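# Latch lids and start idle or paused thermal cyclers

## Task

For each thermal cycler whose display reads Idle or Paused at the outset: bring its lid down by hand without dropping or slamming it, latch it fully, and then make that cycler display Running. A paused cycler must be resumed, never restarted, and its run must never be stopped with the STOP key or by raising the lid handle while it runs. For any cycler reading Running or Complete at the outset: do not start, pause or stop a run, do not change its status, and leave its lid and plate untouched. Every cycler is loose on the table and must finish no more than a finger's width from its starting spot, standing upright and barely rotated. Every plate must stay lying flat in its block. All of this must hold on its own, with nothing held by the robot. When finished, open the grippers and move both arms away.

## Robot and tools

Robot: two arms, left_arm and right_arm, each ending in a parallel gripper. The idle arm can be parked out of the way.

Frame: all reported poses share one scene frame. The origin sits on the table top midway between the arms, +x points out over the table, +z points up, and left_arm is on the +y side. The arm names are labels only and do not match left or right in any image. Each gripper has its own axes: the fingers extend along its +z and close along its y. The reported position is the point between the finger pads, roughly 1 cm short of the tips. Reported positions can be slightly wrong, more so when an arm reaches far.

execute_actions takes "actions", a list holding at most one item, plus an optional "pictures" boolean (images come by default). An empty list only returns the current state. An item with "rows" (1 to 15 rows) and "steps" (1 to 15, default 15) is a motion; each step lasts 1/30 s, one row per step, the last row repeating if rows run out. An item with only "steps" (up to 300) is a wait counted from the previous result, so thinking time counts toward it.

A row is always 14 numbers between -1 and 1, covering both arms even if one stays still: left_arm dx, dy, dz, rx, ry, rz, opening, then right_arm in the same order. dx to rz are offsets, not poses: they are expressed in that gripper's own axes and measured from the gripper pose shown in the latest result (before any result has shown it, or for later calls within one reply, from where the robot is when the action begins). Every row in an action counts from that same base, not from the row before. Scale: 1.0 equals 0.6 m of translation or 180 degrees of rotation; rx, ry, rz form a single rotation vector. Opening is absolute, not an offset: +1 fully open (0.094 m), -1 closed. All-zero offsets are not a pause; they pull the arm back to its base pose.

move takes "target" (one 14-number row laid out exactly as above, offsets from the same base) and optional "speed" in m/s, 0.002 to 0.5, default 0.25; rotation is capped at twice that value in rad/s. Both grippers follow straight paths that finish together, lasting 0.5 to 10 s; a longer path is cut off at 10 s. Openings are sent as the move begins. Paths do not avoid obstacles or the other arm; grippers may lag, drift, or overshoot speed, especially near full reach. Faster moves and targets placed further beyond a contact hit and press harder. The result adds a "move:" line with an ending (done, off_target, moving, held, fault) and any limits applied (paced means the sent pose was clipped; held means a safety check blocked steps, after which the arm may jump quickly), plus each gripper's remaining distance to its target. If only one arm is named, the other finished fine.

wait takes "seconds" (0 to 10) and sends nothing new. zoom_image takes "camera" (cam_head_left, cam_head_right, cam_high, cam_low, cam_left_wrist, cam_right_wrist) and "region" [x0, y0, x1, y1] in that camera's pixels, origin top-left, at most 504x504; it gives a finer view of the newest image. finished_scene takes "scene", the current scene's number, and ends it permanently, after which it is judged; do not call it until everything is stable. Calibration for each camera (intrinsics, distortion, world-to-camera transform) is supplied and may be a little off.

Results: the state line lists each gripper's position (m) and quaternion wxyz. grip_measured gives the measured finger opening on the command scale; the final joint value per arm is the opening in metres. Each gripper reading carries its own fixed error of up to about 1 mm. "pose unreachable" means the clearance check altered or blocked that arm's command; HELD marks steps where a row was partly or wholly not sent. "Hand target" shows where the controller is currently driving each gripper. FAULT lines report stops; MOTOR HOT warns from 85 °C, and at 100 °C the arm goes limp and drops, reported as OVER-TEMPERATURE FAULT. Avoid long loaded holds.

Motion behaviour: each step the commanded pose is limited to 70 mm and 16 degrees away from the measured pose, then solved by damped inverse kinematics, favouring position over orientation. Between commands the arm only continues to its last clipped pose, so far targets need several calls; check the result and send the remainder. Arms tend to settle a centimetre or more below target and sag further under repeated zero offsets: to hold an arm, send the correction back to its wanted pose in the first call of a reply and zeros afterwards, aiming higher if it still droops. Tiny commands of a few mm may not move the hand at all. Because offsets start from the measured pose, repeating a small push against something rigid does not press harder, but against something yielding it travels further. The simulation keeps running while you think.

Gripping: to hold, command an opening about 0.03 below grip_measured; a smaller difference grips more gently. Pad force tops out around 50 to 62 N, lower on thin parts, with a brief spike at first contact.

Cycler hints: a lid only counts as latched when it sits fully down and its handle rests fully down on its stop. If the lid is down but unlatched, keep hold of the handle, swing it all the way up (the lid may rise with it), then back down onto the stop. START and the RESUME soft key do nothing until the lid is latched. Press keys and lower lids gently so cyclers do not slide or tip.

Avoid: dropping or slamming lids, shoving cyclers, knocking anything off the table (this ends the scene), and letting the two arms collide or push on each other.

Each tool is called after "Emit:" as name([rows], argument=value, ...), one row to a line, values as JSON.

## Session

Emit:
execute_actions(actions=[])

Scene clock: 0.00 s of 7800.00 s.
left_arm: end_effector_position=(+0.6142, +0.4697, +0.1805) grip_measured=+1.000 end_effector_quat_wxyz=(+0.440, +0.099, +0.696, +0.558) | right_arm: end_effector_position=(+0.7226, -0.8559, +0.1597) grip_measured=+1.000 end_effector_quat_wxyz=(+0.445, +0.419, +0.567, +0.552)
Joint positions: left_arm=[ 0.135  1.802  0.874  0.941 -0.533  1.051  0.094] | right_arm=[-0.889  2.522  2.154  0.381 -1.108  1.54   0.094]
Joint velocities: left_arm=[-0.005  0.005  0.002  0.007  0.051 -0.081  0.   ] | right_arm=[ 0.005  0.005 -0.007  0.002 -0.022 -0.007  0.   ]
Hand target (left_arm): +0.620, +0.471, +0.197; +0.452, +0.091, +0.686, +0.563
Hand target (right_arm): +0.725, -0.859, +0.167; +0.453, +0.411, +0.568, +0.550

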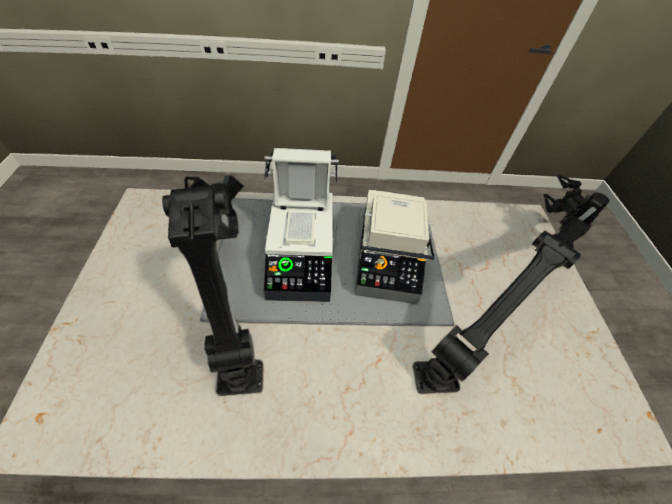

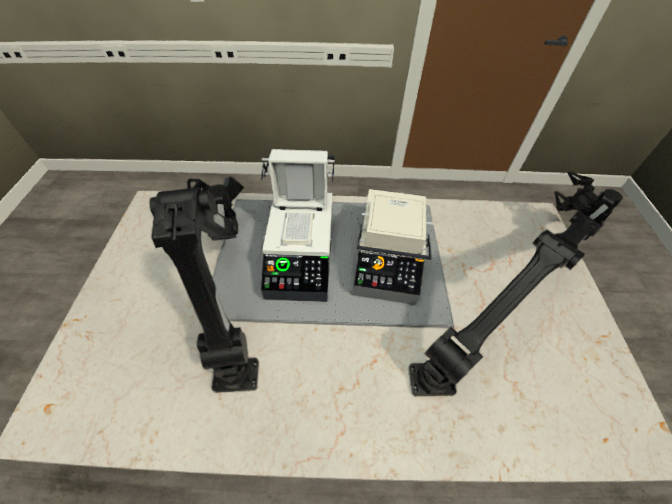

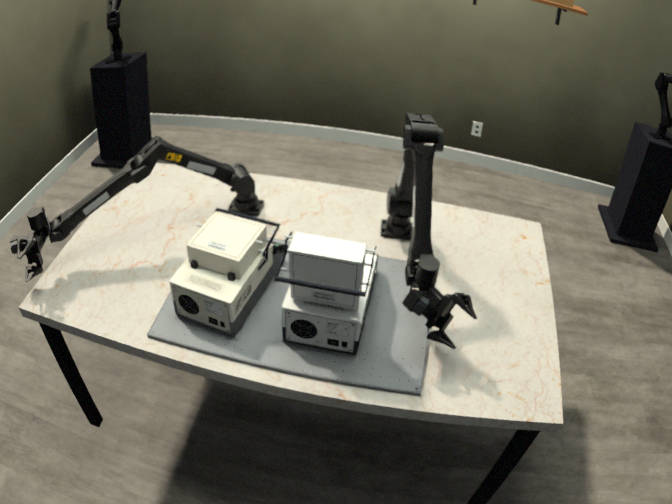

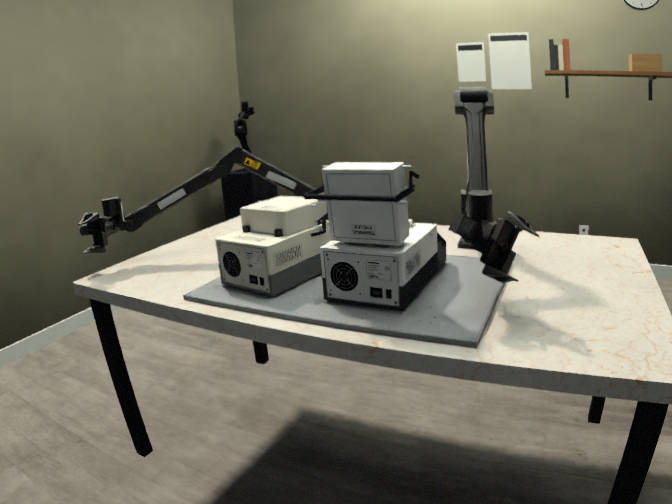

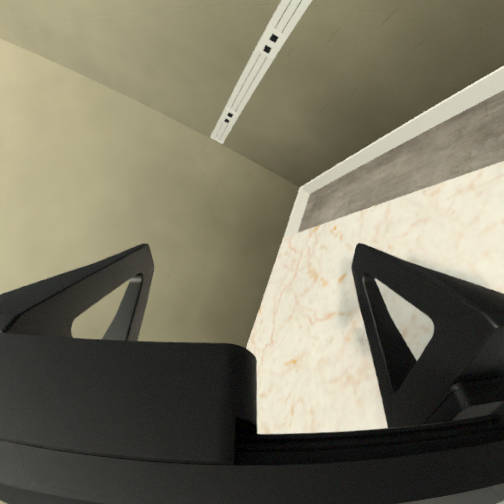

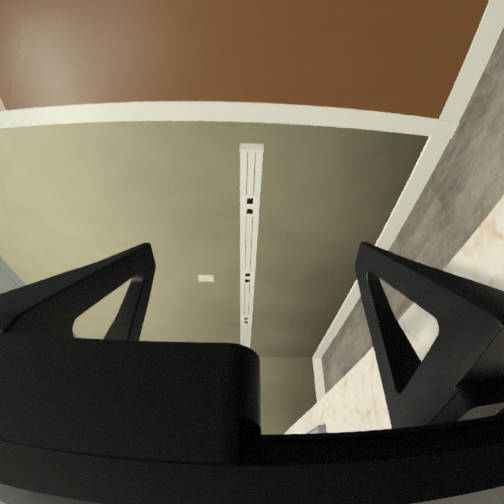

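Emit:
zoom_image(camera="cam_head_left", region=[250, 140, 450, 310])

Emit:
zoom_image(camera="cam_high", region=[150, 190, 410, 370])

Region (250, 140, 450, 310) of cam_head_left's 672x504 image, scaled by 2.520, with more detail than that image has; it fills the top 428 rows of this view, and the rest is white.

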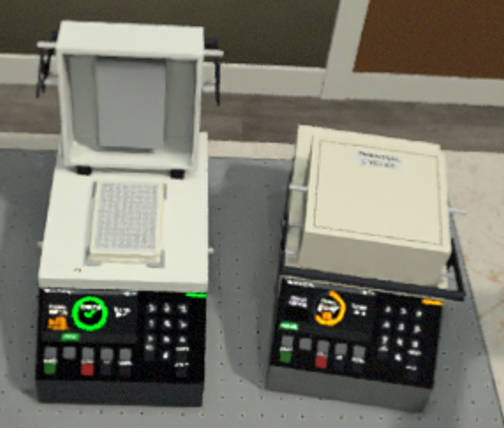

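Region (150, 190, 410, 370) of cam_high's 672x504 image, scaled by 1.938, with more detail than that image has; it fills the top 349 rows of this view, and the rest is white.

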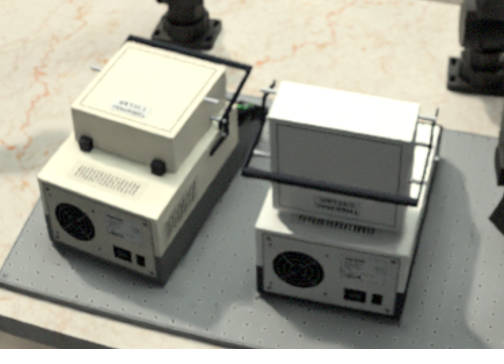

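Emit:
move(target=[0,0,0,0,0,0,1,0.62,0.26,-0.73,0,-0.08,0,1])

Scene clock: 25.67 s of 7800.00 s.
left_arm: end_effector_position=(+0.6142, +0.4697, +0.1805) grip_measured=+1.000 end_effector_quat_wxyz=(+0.440, +0.099, +0.696, +0.558) | right_arm: end_effector_position=(+0.1967, -0.6095, +0.2973) grip_measured=+1.000 end_effector_quat_wxyz=(+0.529, +0.487, +0.511, +0.471)
Joint positions: left_arm=[ 0.135  1.802  0.874  0.941 -0.533  1.051  0.094] | right_arm=[-1.622  1.125  0.518  0.788 -1.55   1.668  0.094]
Joint velocities: left_arm=[-0.015 -0.005  0.012 -0.002 -0.051 -0.051  0.   ] | right_arm=[ 0.005 -0.005 -0.002  0.002  0.081  0.051  0.   ]
Hand target (left_arm): +0.614, +0.470, +0.180; +0.440, +0.099, +0.696, +0.558
Hand target (right_arm): +0.197, -0.609, +0.293; +0.517, +0.497, +0.502, +0.483
Off the commanded pose (left_arm): 0.000 m, 0 deg.
Off the commanded pose (right_arm): 0.010 m, 3 deg.
joint sent to its limit (right arm) — the command would take joint 5 (wrist yaw) past its lower limit, so that joint was sent only as far as its limit.
After step 90, 19.87 s passed at rest.
move: off_target (right_arm)
camera_calibration (this result's frames):
cam_right_wrist: T_world_to_cam=[[-0.0069291, -0.0969169, -0.995268, 0.240455], [-0.54896, 0.832274, -0.077223, 0.642071], [0.83582, 0.545827, -0.0589704, 0.306128], [0, 0, 0, 1]] pos_world=[0.0982692, -0.678168, 0.306952]

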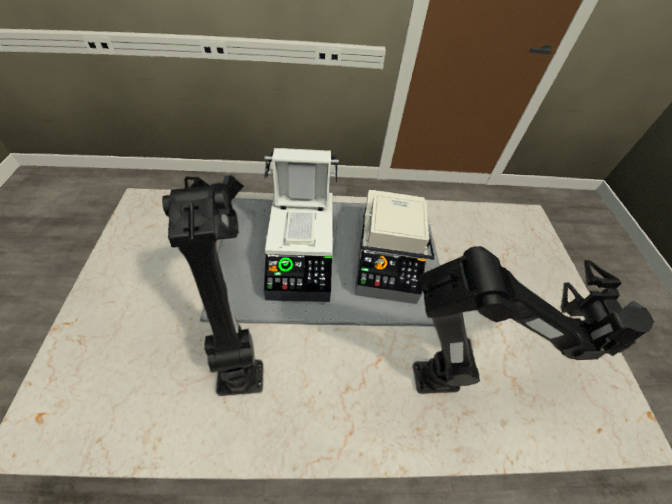

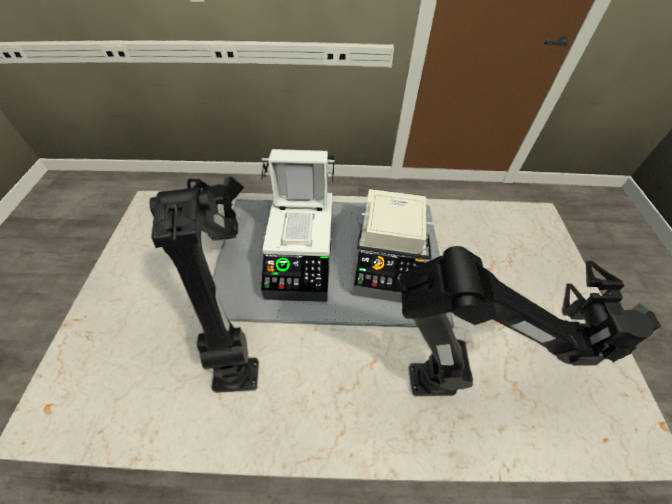

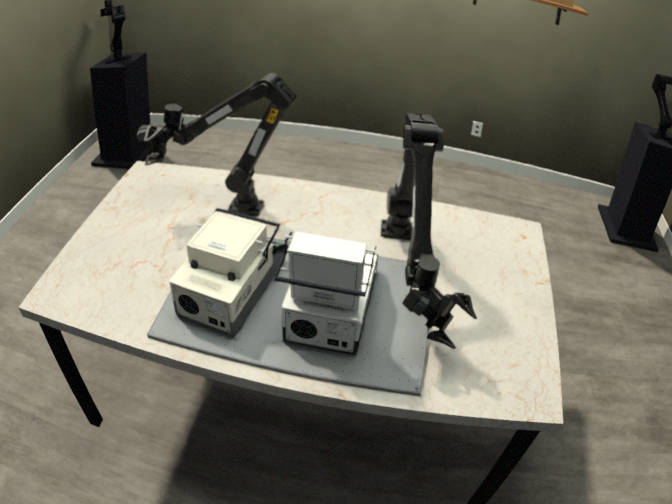

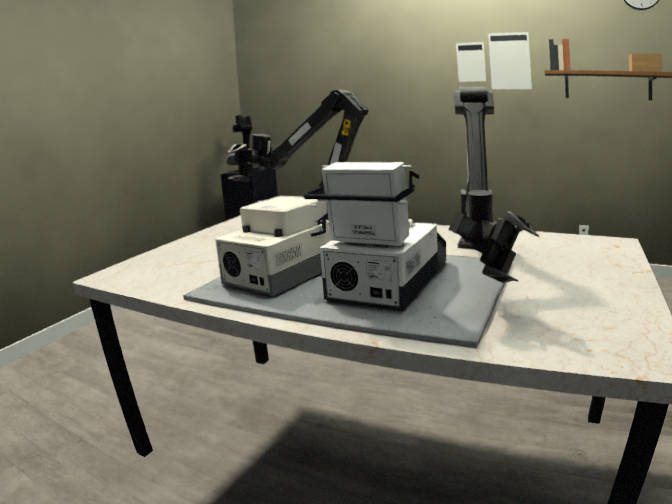

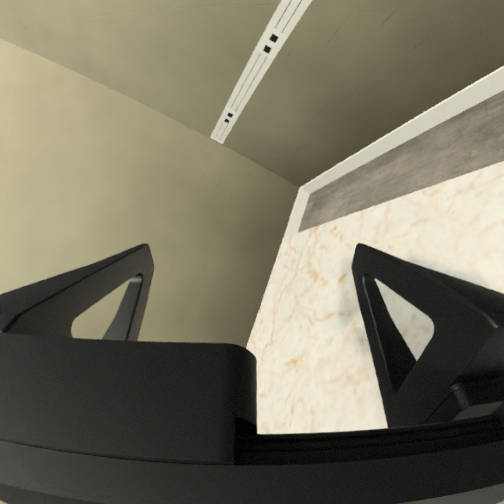

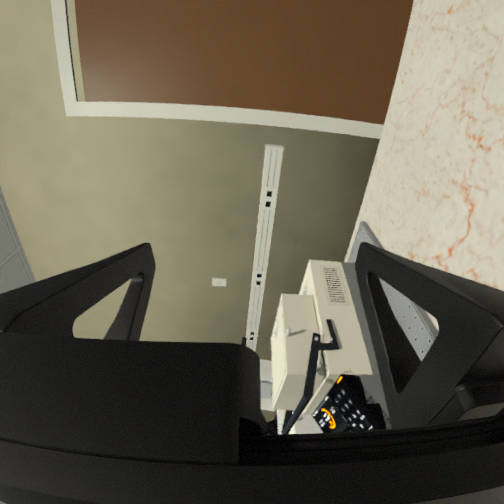

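Emit:
move(target=[0,0,0,0,0,0,1,0.66,-0.11,0.15,0.25,0,0,1])

Scene clock: 52.40 s of 7800.00 s.
left_arm: end_effector_position=(+0.6142, +0.4697, +0.1805) grip_measured=+1.000 end_effector_quat_wxyz=(+0.440, +0.099, +0.696, +0.558) | right_arm: end_effector_position=(+0.2882, -0.2271, +0.1709) grip_measured=+1.000 end_effector_quat_wxyz=(+0.308, +0.644, +0.665, +0.219)
Joint positions: left_arm=[ 0.135  1.802  0.874  0.941 -0.533  1.051  0.094] | right_arm=[ 0.527  0.577  0.47  -0.828  0.476  1.944  0.094]
Joint velocities: left_arm=[-0.005 -0.005 -0.017 -0.012  0.007  0.051  0.   ] | right_arm=[-0.015 -0.005  0.007 -0.022 -0.066  0.051  0.   ]
Hand target (left_arm): +0.614, +0.470, +0.180; +0.440, +0.099, +0.696, +0.558
Hand target (right_arm): +0.294, -0.224, +0.194; +0.310, +0.649, +0.654, +0.235
Off the commanded pose (left_arm): 0.000 m, 0 deg.
Off the commanded pose (right_arm): 0.031 m, 3 deg.
After step 90, 21.30 s passed at rest.
move: off_target (right_arm); limits=paced
camera_calibration (this result's frames):
cam_right_wrist: T_world_to_cam=[[-0.727338, -0.0871572, -0.680722, 0.308491], [-0.38883, 0.869673, 0.304107, 0.261406], [0.5655, 0.485874, -0.666435, 0.181585], [0, 0, 0, 1]] pos_world=[0.223334, -0.288678, 0.251516]

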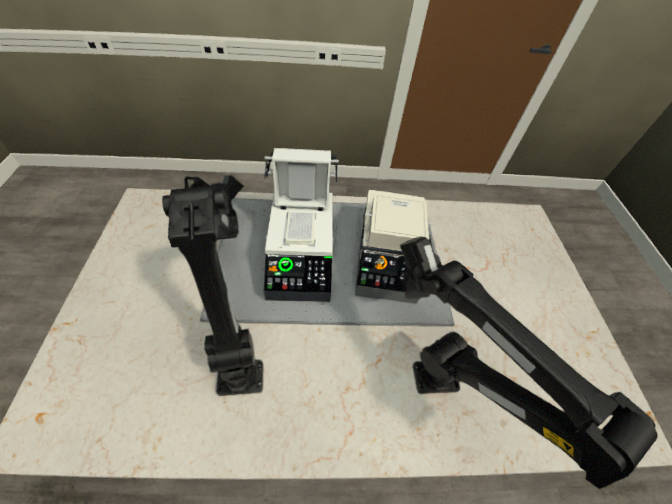

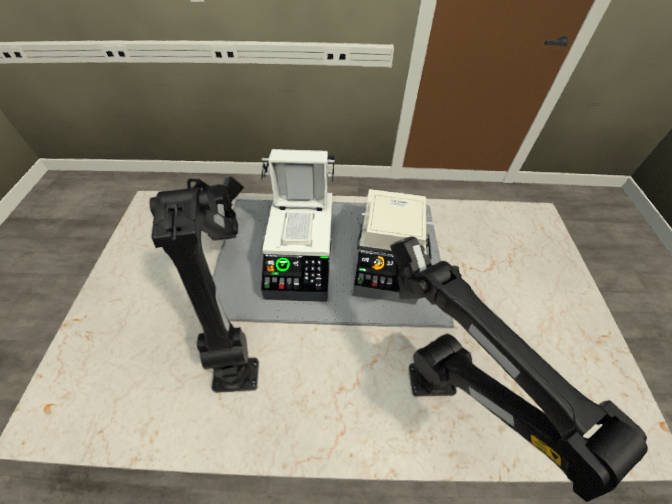

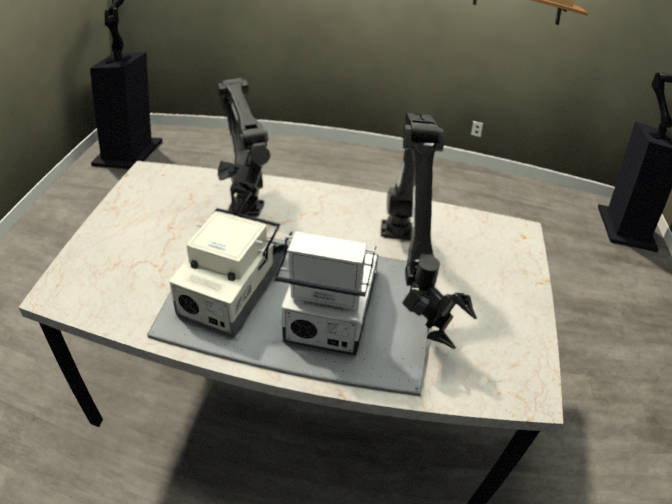

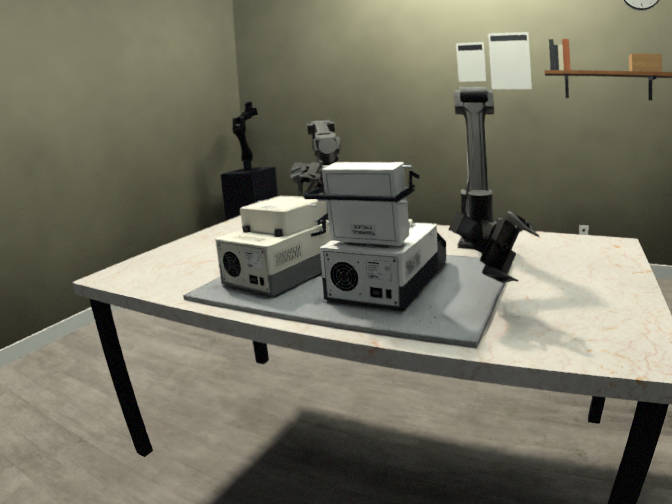

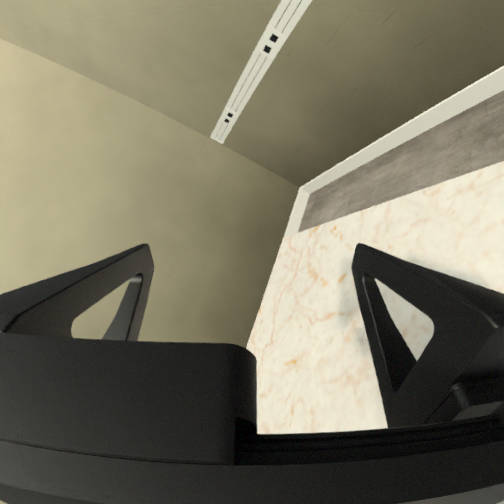

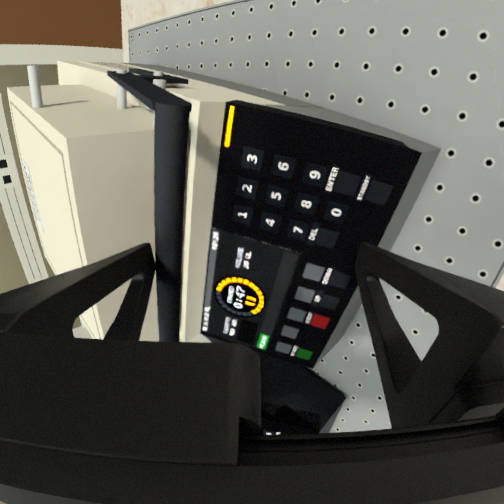

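Emit:
zoom_image(camera="cam_right_wrist", region=[140, 80, 440, 380])

Emit:
move(target=[0,0,0,0,0,0,1,0,0.10,0.085,0,0,0,1], speed=0.05)

Region (140, 80, 440, 380) of cam_right_wrist's 504x504 image, scaled by 1.680, with more detail than that image has.

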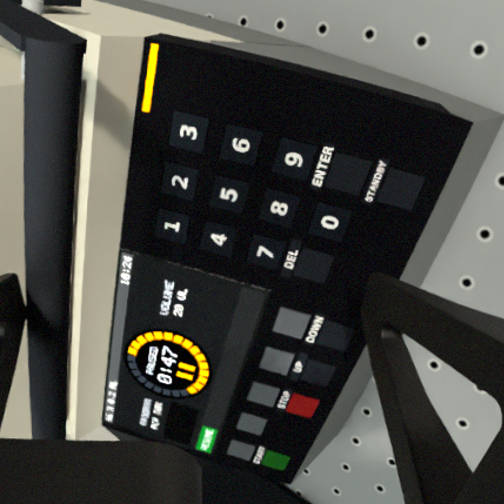

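Scene clock: 61.97 s of 7800.00 s.
left_arm: end_effector_position=(+0.6142, +0.4697, +0.1805) grip_measured=+1.000 end_effector_quat_wxyz=(+0.440, +0.099, +0.696, +0.558) | right_arm: end_effector_position=(+0.3202, -0.2332, +0.1358) grip_measured=+1.000 end_effector_quat_wxyz=(+0.279, +0.648, +0.686, +0.180)
Joint positions: left_arm=[ 0.135  1.802  0.874  0.941 -0.533  1.051  0.094] | right_arm=[ 0.39   0.768  0.474 -0.695  0.368  1.829  0.094]
Joint velocities: left_arm=[-0.005 -0.005 -0.007 -0.012 -0.037  0.081  0.   ] | right_arm=[-0.024 -0.005 -0.007 -0.032  0.007 -0.007  0.   ]
Hand target (left_arm): +0.614, +0.470, +0.180; +0.440, +0.099, +0.696, +0.558
Hand target (right_arm): +0.358, -0.229, +0.178; +0.308, +0.645, +0.665, +0.217
Off the commanded pose (left_arm): 0.000 m, 0 deg.
Off the commanded pose (right_arm): 0.062 m, 6 deg.
After step 90, 4.77 s passed at rest.
move: off_target (right_arm)
camera_calibration (this result's frames):
cam_right_wrist: T_world_to_cam=[[-0.792456, -0.110121, -0.599906, 0.311825], [-0.365765, 0.872886, 0.322933, 0.280628], [0.488088, 0.475335, -0.732002, 0.174322], [0, 0, 0, 1]] pos_world=[0.264667, -0.293479, 0.224046]

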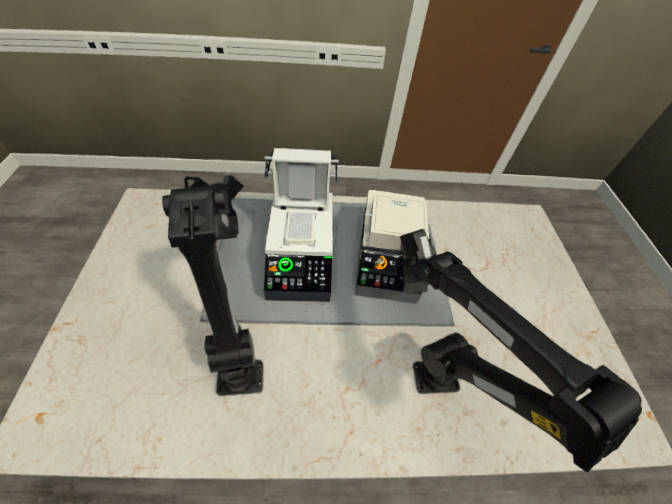

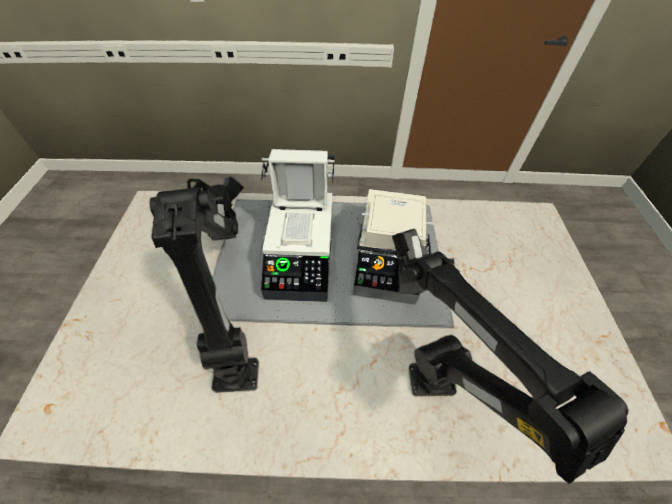

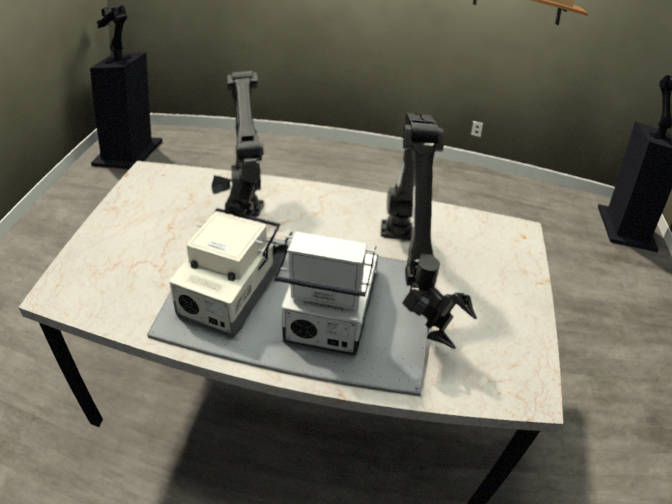

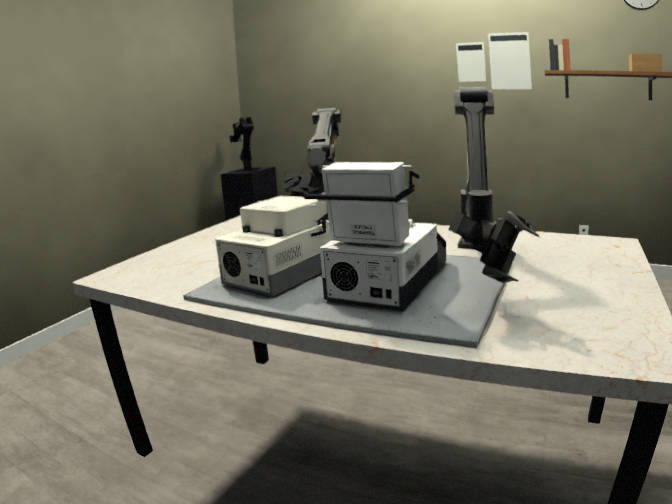

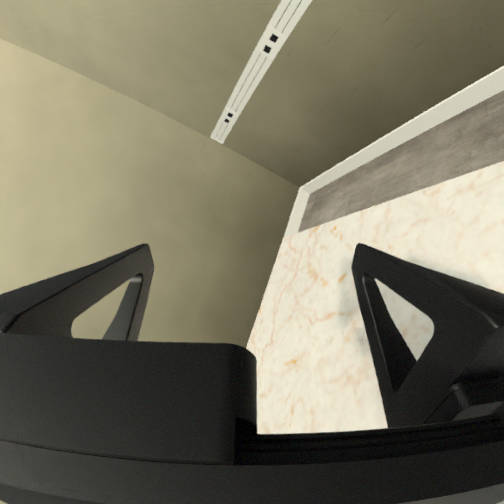

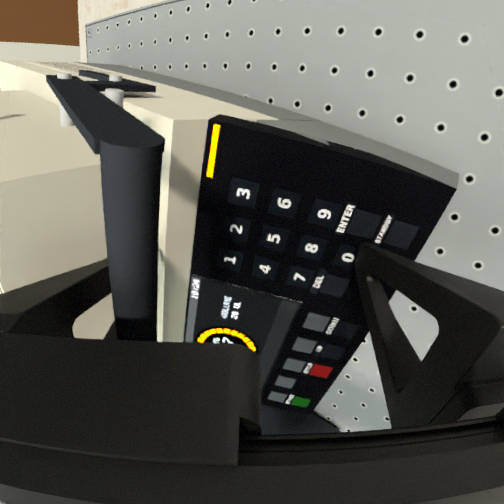

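Emit:
move(target=[0,0,0,0,0,0,1,0,0.09,-0.03,-0.06,0,0,0.2], speed=0.05)

Scene clock: 69.43 s of 7800.00 s.
left_arm: end_effector_position=(+0.6142, +0.4697, +0.1805) grip_measured=+1.000 end_effector_quat_wxyz=(+0.440, +0.099, +0.696, +0.558) | right_arm: end_effector_position=(+0.3362, -0.2316, +0.1618) grip_measured=+0.201 end_effector_quat_wxyz=(+0.316, +0.629, +0.678, +0.210)
Joint positions: left_arm=[ 0.135  1.802  0.874  0.941 -0.533  1.051  0.094] | right_arm=[ 0.39   0.743  0.491 -0.631  0.4    1.779  0.056]
Joint velocities: left_arm=[-0.005 -0.005  0.002 -0.002 -0.066 -0.022  0.   ] | right_arm=[-0.005  0.005 -0.007 -0.007  0.007 -0.007  0.001]
Hand target (left_arm): +0.614, +0.470, +0.180; +0.440, +0.099, +0.696, +0.558
Hand target (right_arm): +0.350, -0.226, +0.183; +0.338, +0.620, +0.665, +0.244
Off the commanded pose (left_arm): 0.000 m, 0 deg.
Off the commanded pose (right_arm): 0.027 m, 5 deg.
After step 90, 2.33 s passed at rest.
move: off_target (right_arm)
camera_calibration (this result's frames):
cam_right_wrist: T_world_to_cam=[[-0.725363, -0.132653, -0.675465, 0.324736], [-0.412287, 0.869508, 0.271983, 0.299782], [0.551243, 0.475771, -0.6854, 0.156096], [0, 0, 0, 1]] pos_world=[0.273101, -0.291851, 0.2448]

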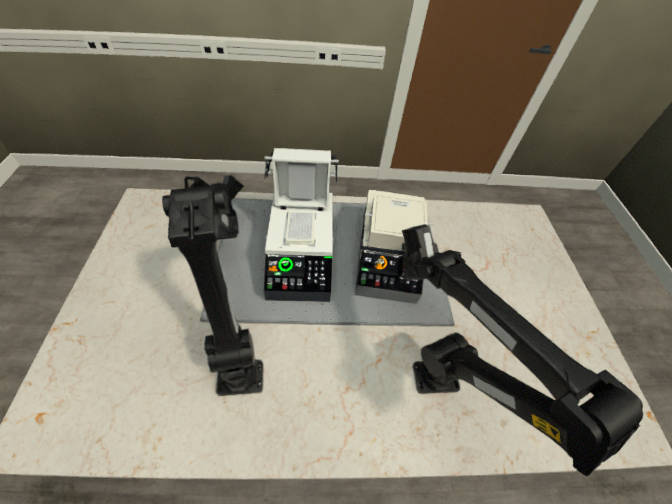

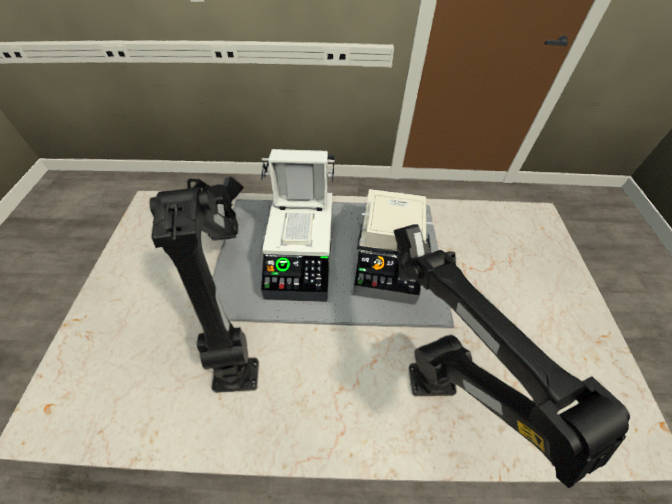

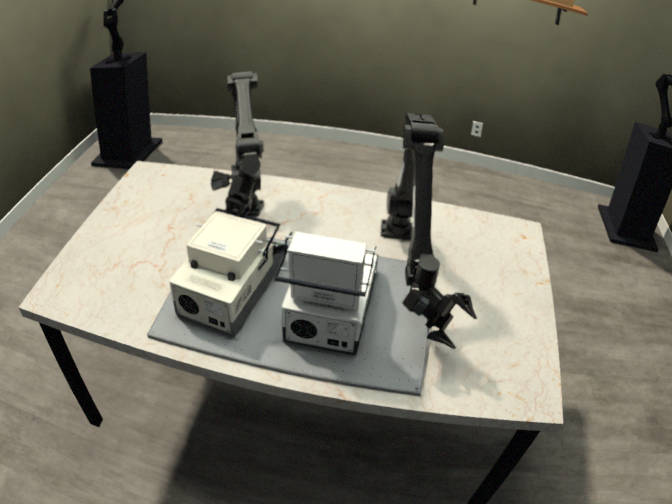

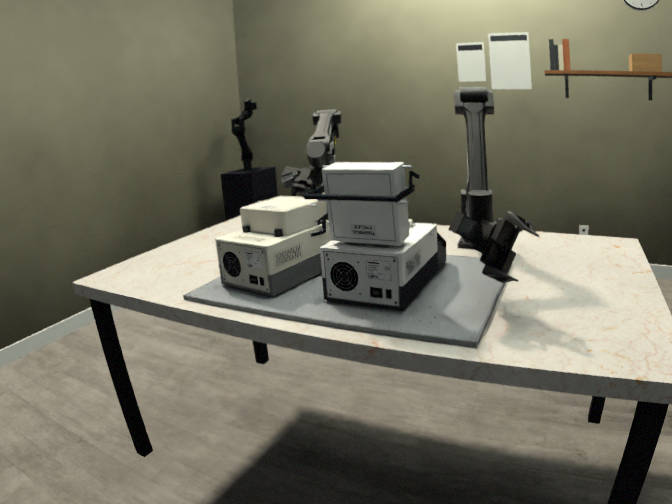

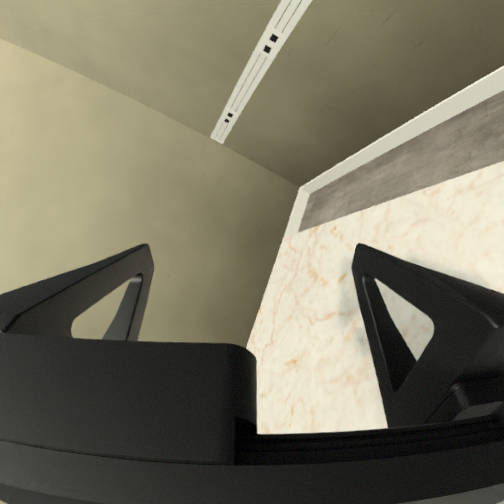

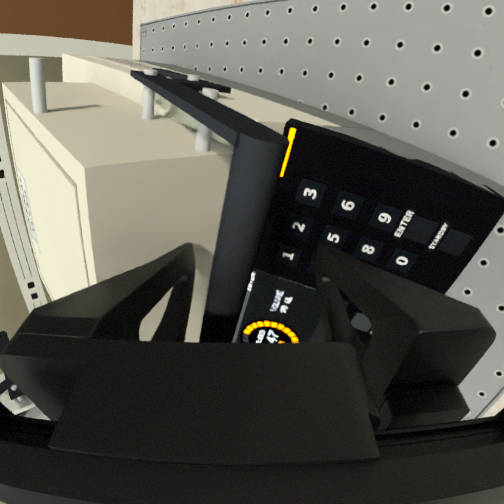

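Emit:
move(target=[0,0,0,0,0,0,1,0,0.05,0.02,-0.03,0,0,0.2], speed=0.03)

Emit:
move(target=[0,0,0,0,0,0,1,0,0.03,-0.03,0,0,0,-0.75], speed=0.03)

Scene clock: 76.37 s of 7800.00 s.
left_arm: end_effector_position=(+0.6142, +0.4697, +0.1805) grip_measured=+1.000 end_effector_quat_wxyz=(+0.440, +0.099, +0.696, +0.558) | right_arm: end_effector_position=(+0.3372, -0.2300, +0.1562) grip_measured=+0.200 end_effector_quat_wxyz=(+0.320, +0.615, +0.689, +0.211)
Joint positions: left_arm=[ 0.135  1.802  0.874  0.941 -0.533  1.051  0.094] | right_arm=[ 0.39   0.747  0.472 -0.595  0.394  1.74   0.056]
Joint velocities: left_arm=[-0.005 -0.015  0.022  0.007  0.007  0.051  0.   ] | right_arm=[-0.005 -0.015  0.007  0.007  0.007  0.022  0.   ]
Hand target (left_arm): +0.614, +0.470, +0.180; +0.440, +0.099, +0.696, +0.558
Hand target (right_arm): +0.361, -0.230, +0.175; +0.345, +0.615, +0.667, +0.241
Off the commanded pose (left_arm): 0.000 m, 0 deg.
Off the commanded pose (right_arm): 0.034 m, 5 deg.
After step 90, 2.13 s passed at rest.
move: off_target (right_arm)
camera_calibration (this result's frames):
cam_right_wrist: T_world_to_cam=[[-0.716593, -0.166698, -0.677279, 0.311428], [-0.440884, 0.860686, 0.254637, 0.310722], [0.540477, 0.481073, -0.690256, 0.156537], [0, 0, 0, 1]] pos_world=[0.275555, -0.290826, 0.239853]

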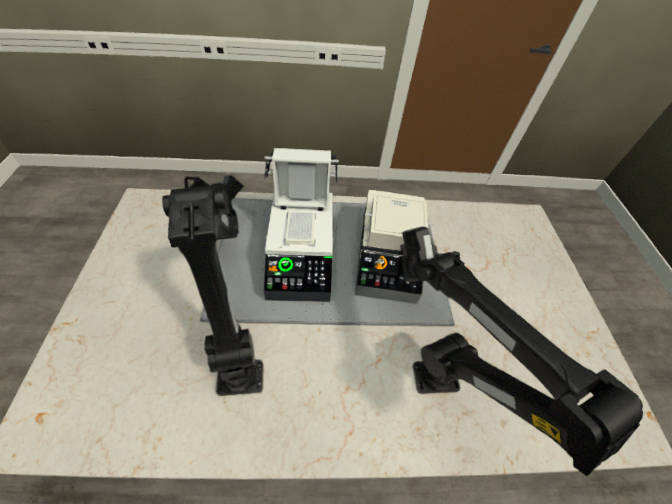

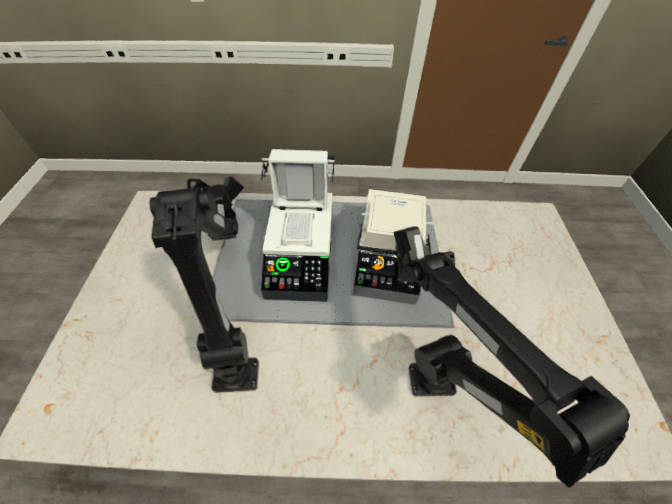

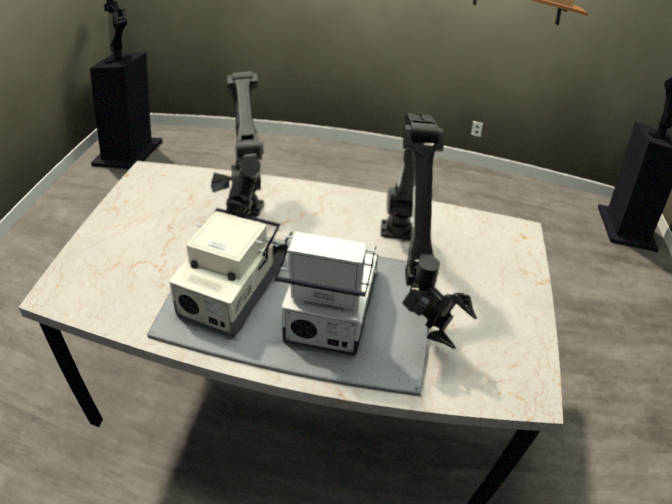

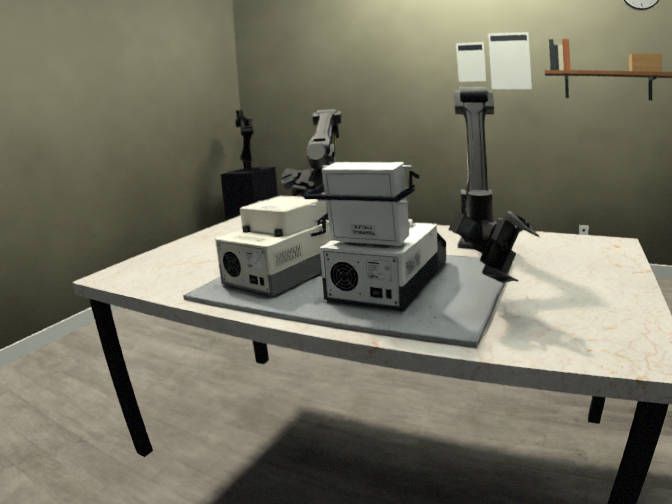

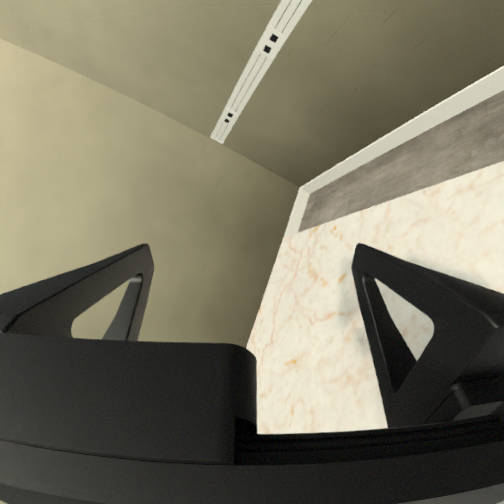

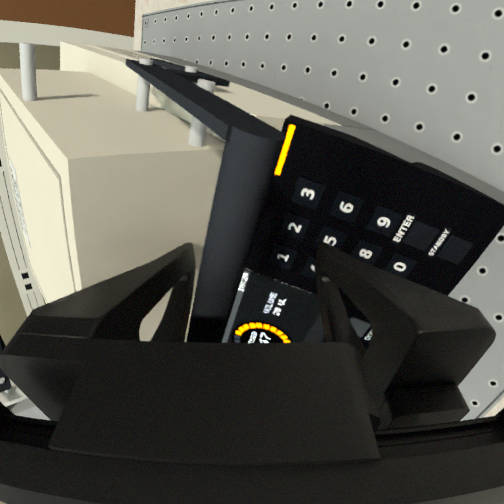

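Scene clock: 77.43 s of 7800.00 s.
left_arm: end_effector_position=(+0.6142, +0.4697, +0.1805) grip_measured=+1.000 end_effector_quat_wxyz=(+0.440, +0.099, +0.696, +0.558) | right_arm: end_effector_position=(+0.3454, -0.2277, +0.1691) grip_measured=-0.719 end_effector_quat_wxyz=(+0.313, +0.654, +0.645, +0.242)
Joint positions: left_arm=[ 0.135  1.802  0.874  0.941 -0.533  1.051  0.094] | right_arm=[ 0.387  0.752  0.496 -0.585  0.395  1.856  0.013]
Joint velocities: left_arm=[-0.005  0.005  0.007  0.007 -0.007 -0.022  0.   ] | right_arm=[-0.015 -0.015  0.007  0.017 -0.022 -0.051 -0.001]
Hand target (left_arm): +0.614, +0.470, +0.180; +0.440, +0.099, +0.696, +0.558
Hand target (right_arm): +0.338, -0.226, +0.181; +0.321, +0.616, +0.687, +0.214
Off the commanded pose (left_arm): 0.000 m, 0 deg.
Off the commanded pose (right_arm): 0.015 m, 8 deg.
move: off_target (right_arm)
camera_calibration (this result's frames):
cam_right_wrist: T_world_to_cam=[[-0.698024, -0.0405553, -0.714925, 0.355035], [-0.378624, 0.868318, 0.320416, 0.278098], [0.607788, 0.494346, -0.621462, 0.128023], [0, 0, 0, 1]] pos_world=[0.275307, -0.290366, 0.244278]

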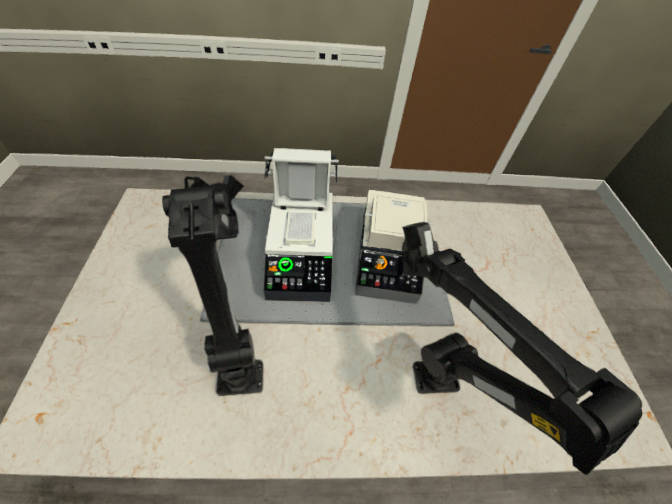

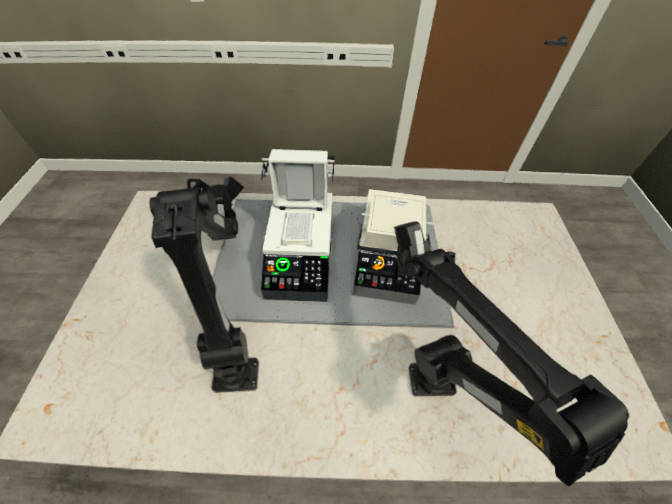

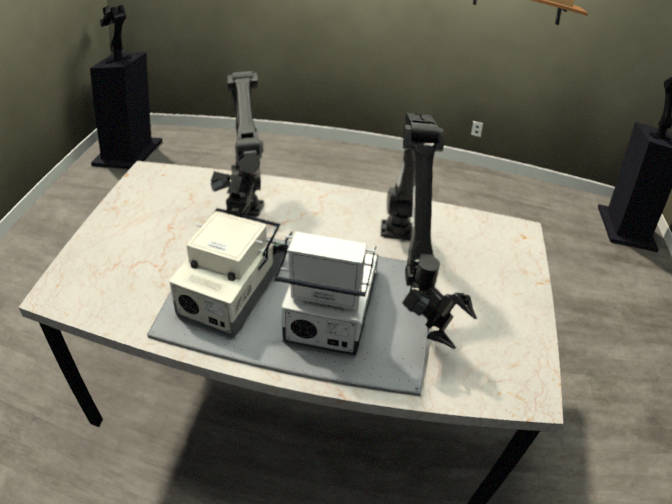

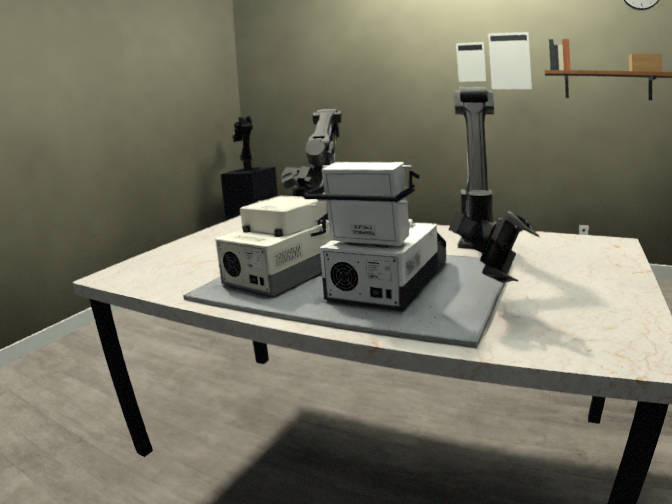

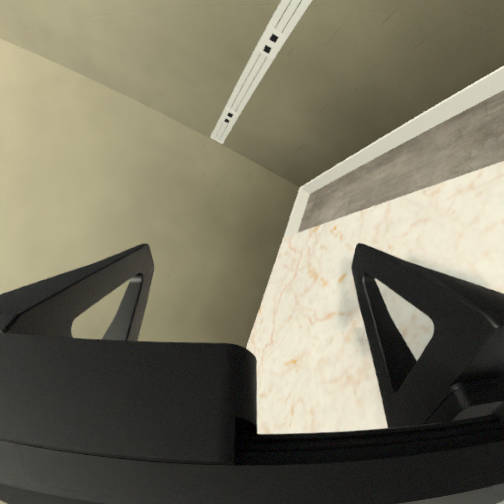

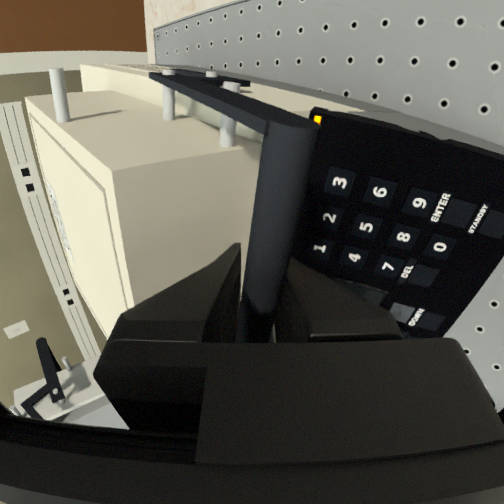

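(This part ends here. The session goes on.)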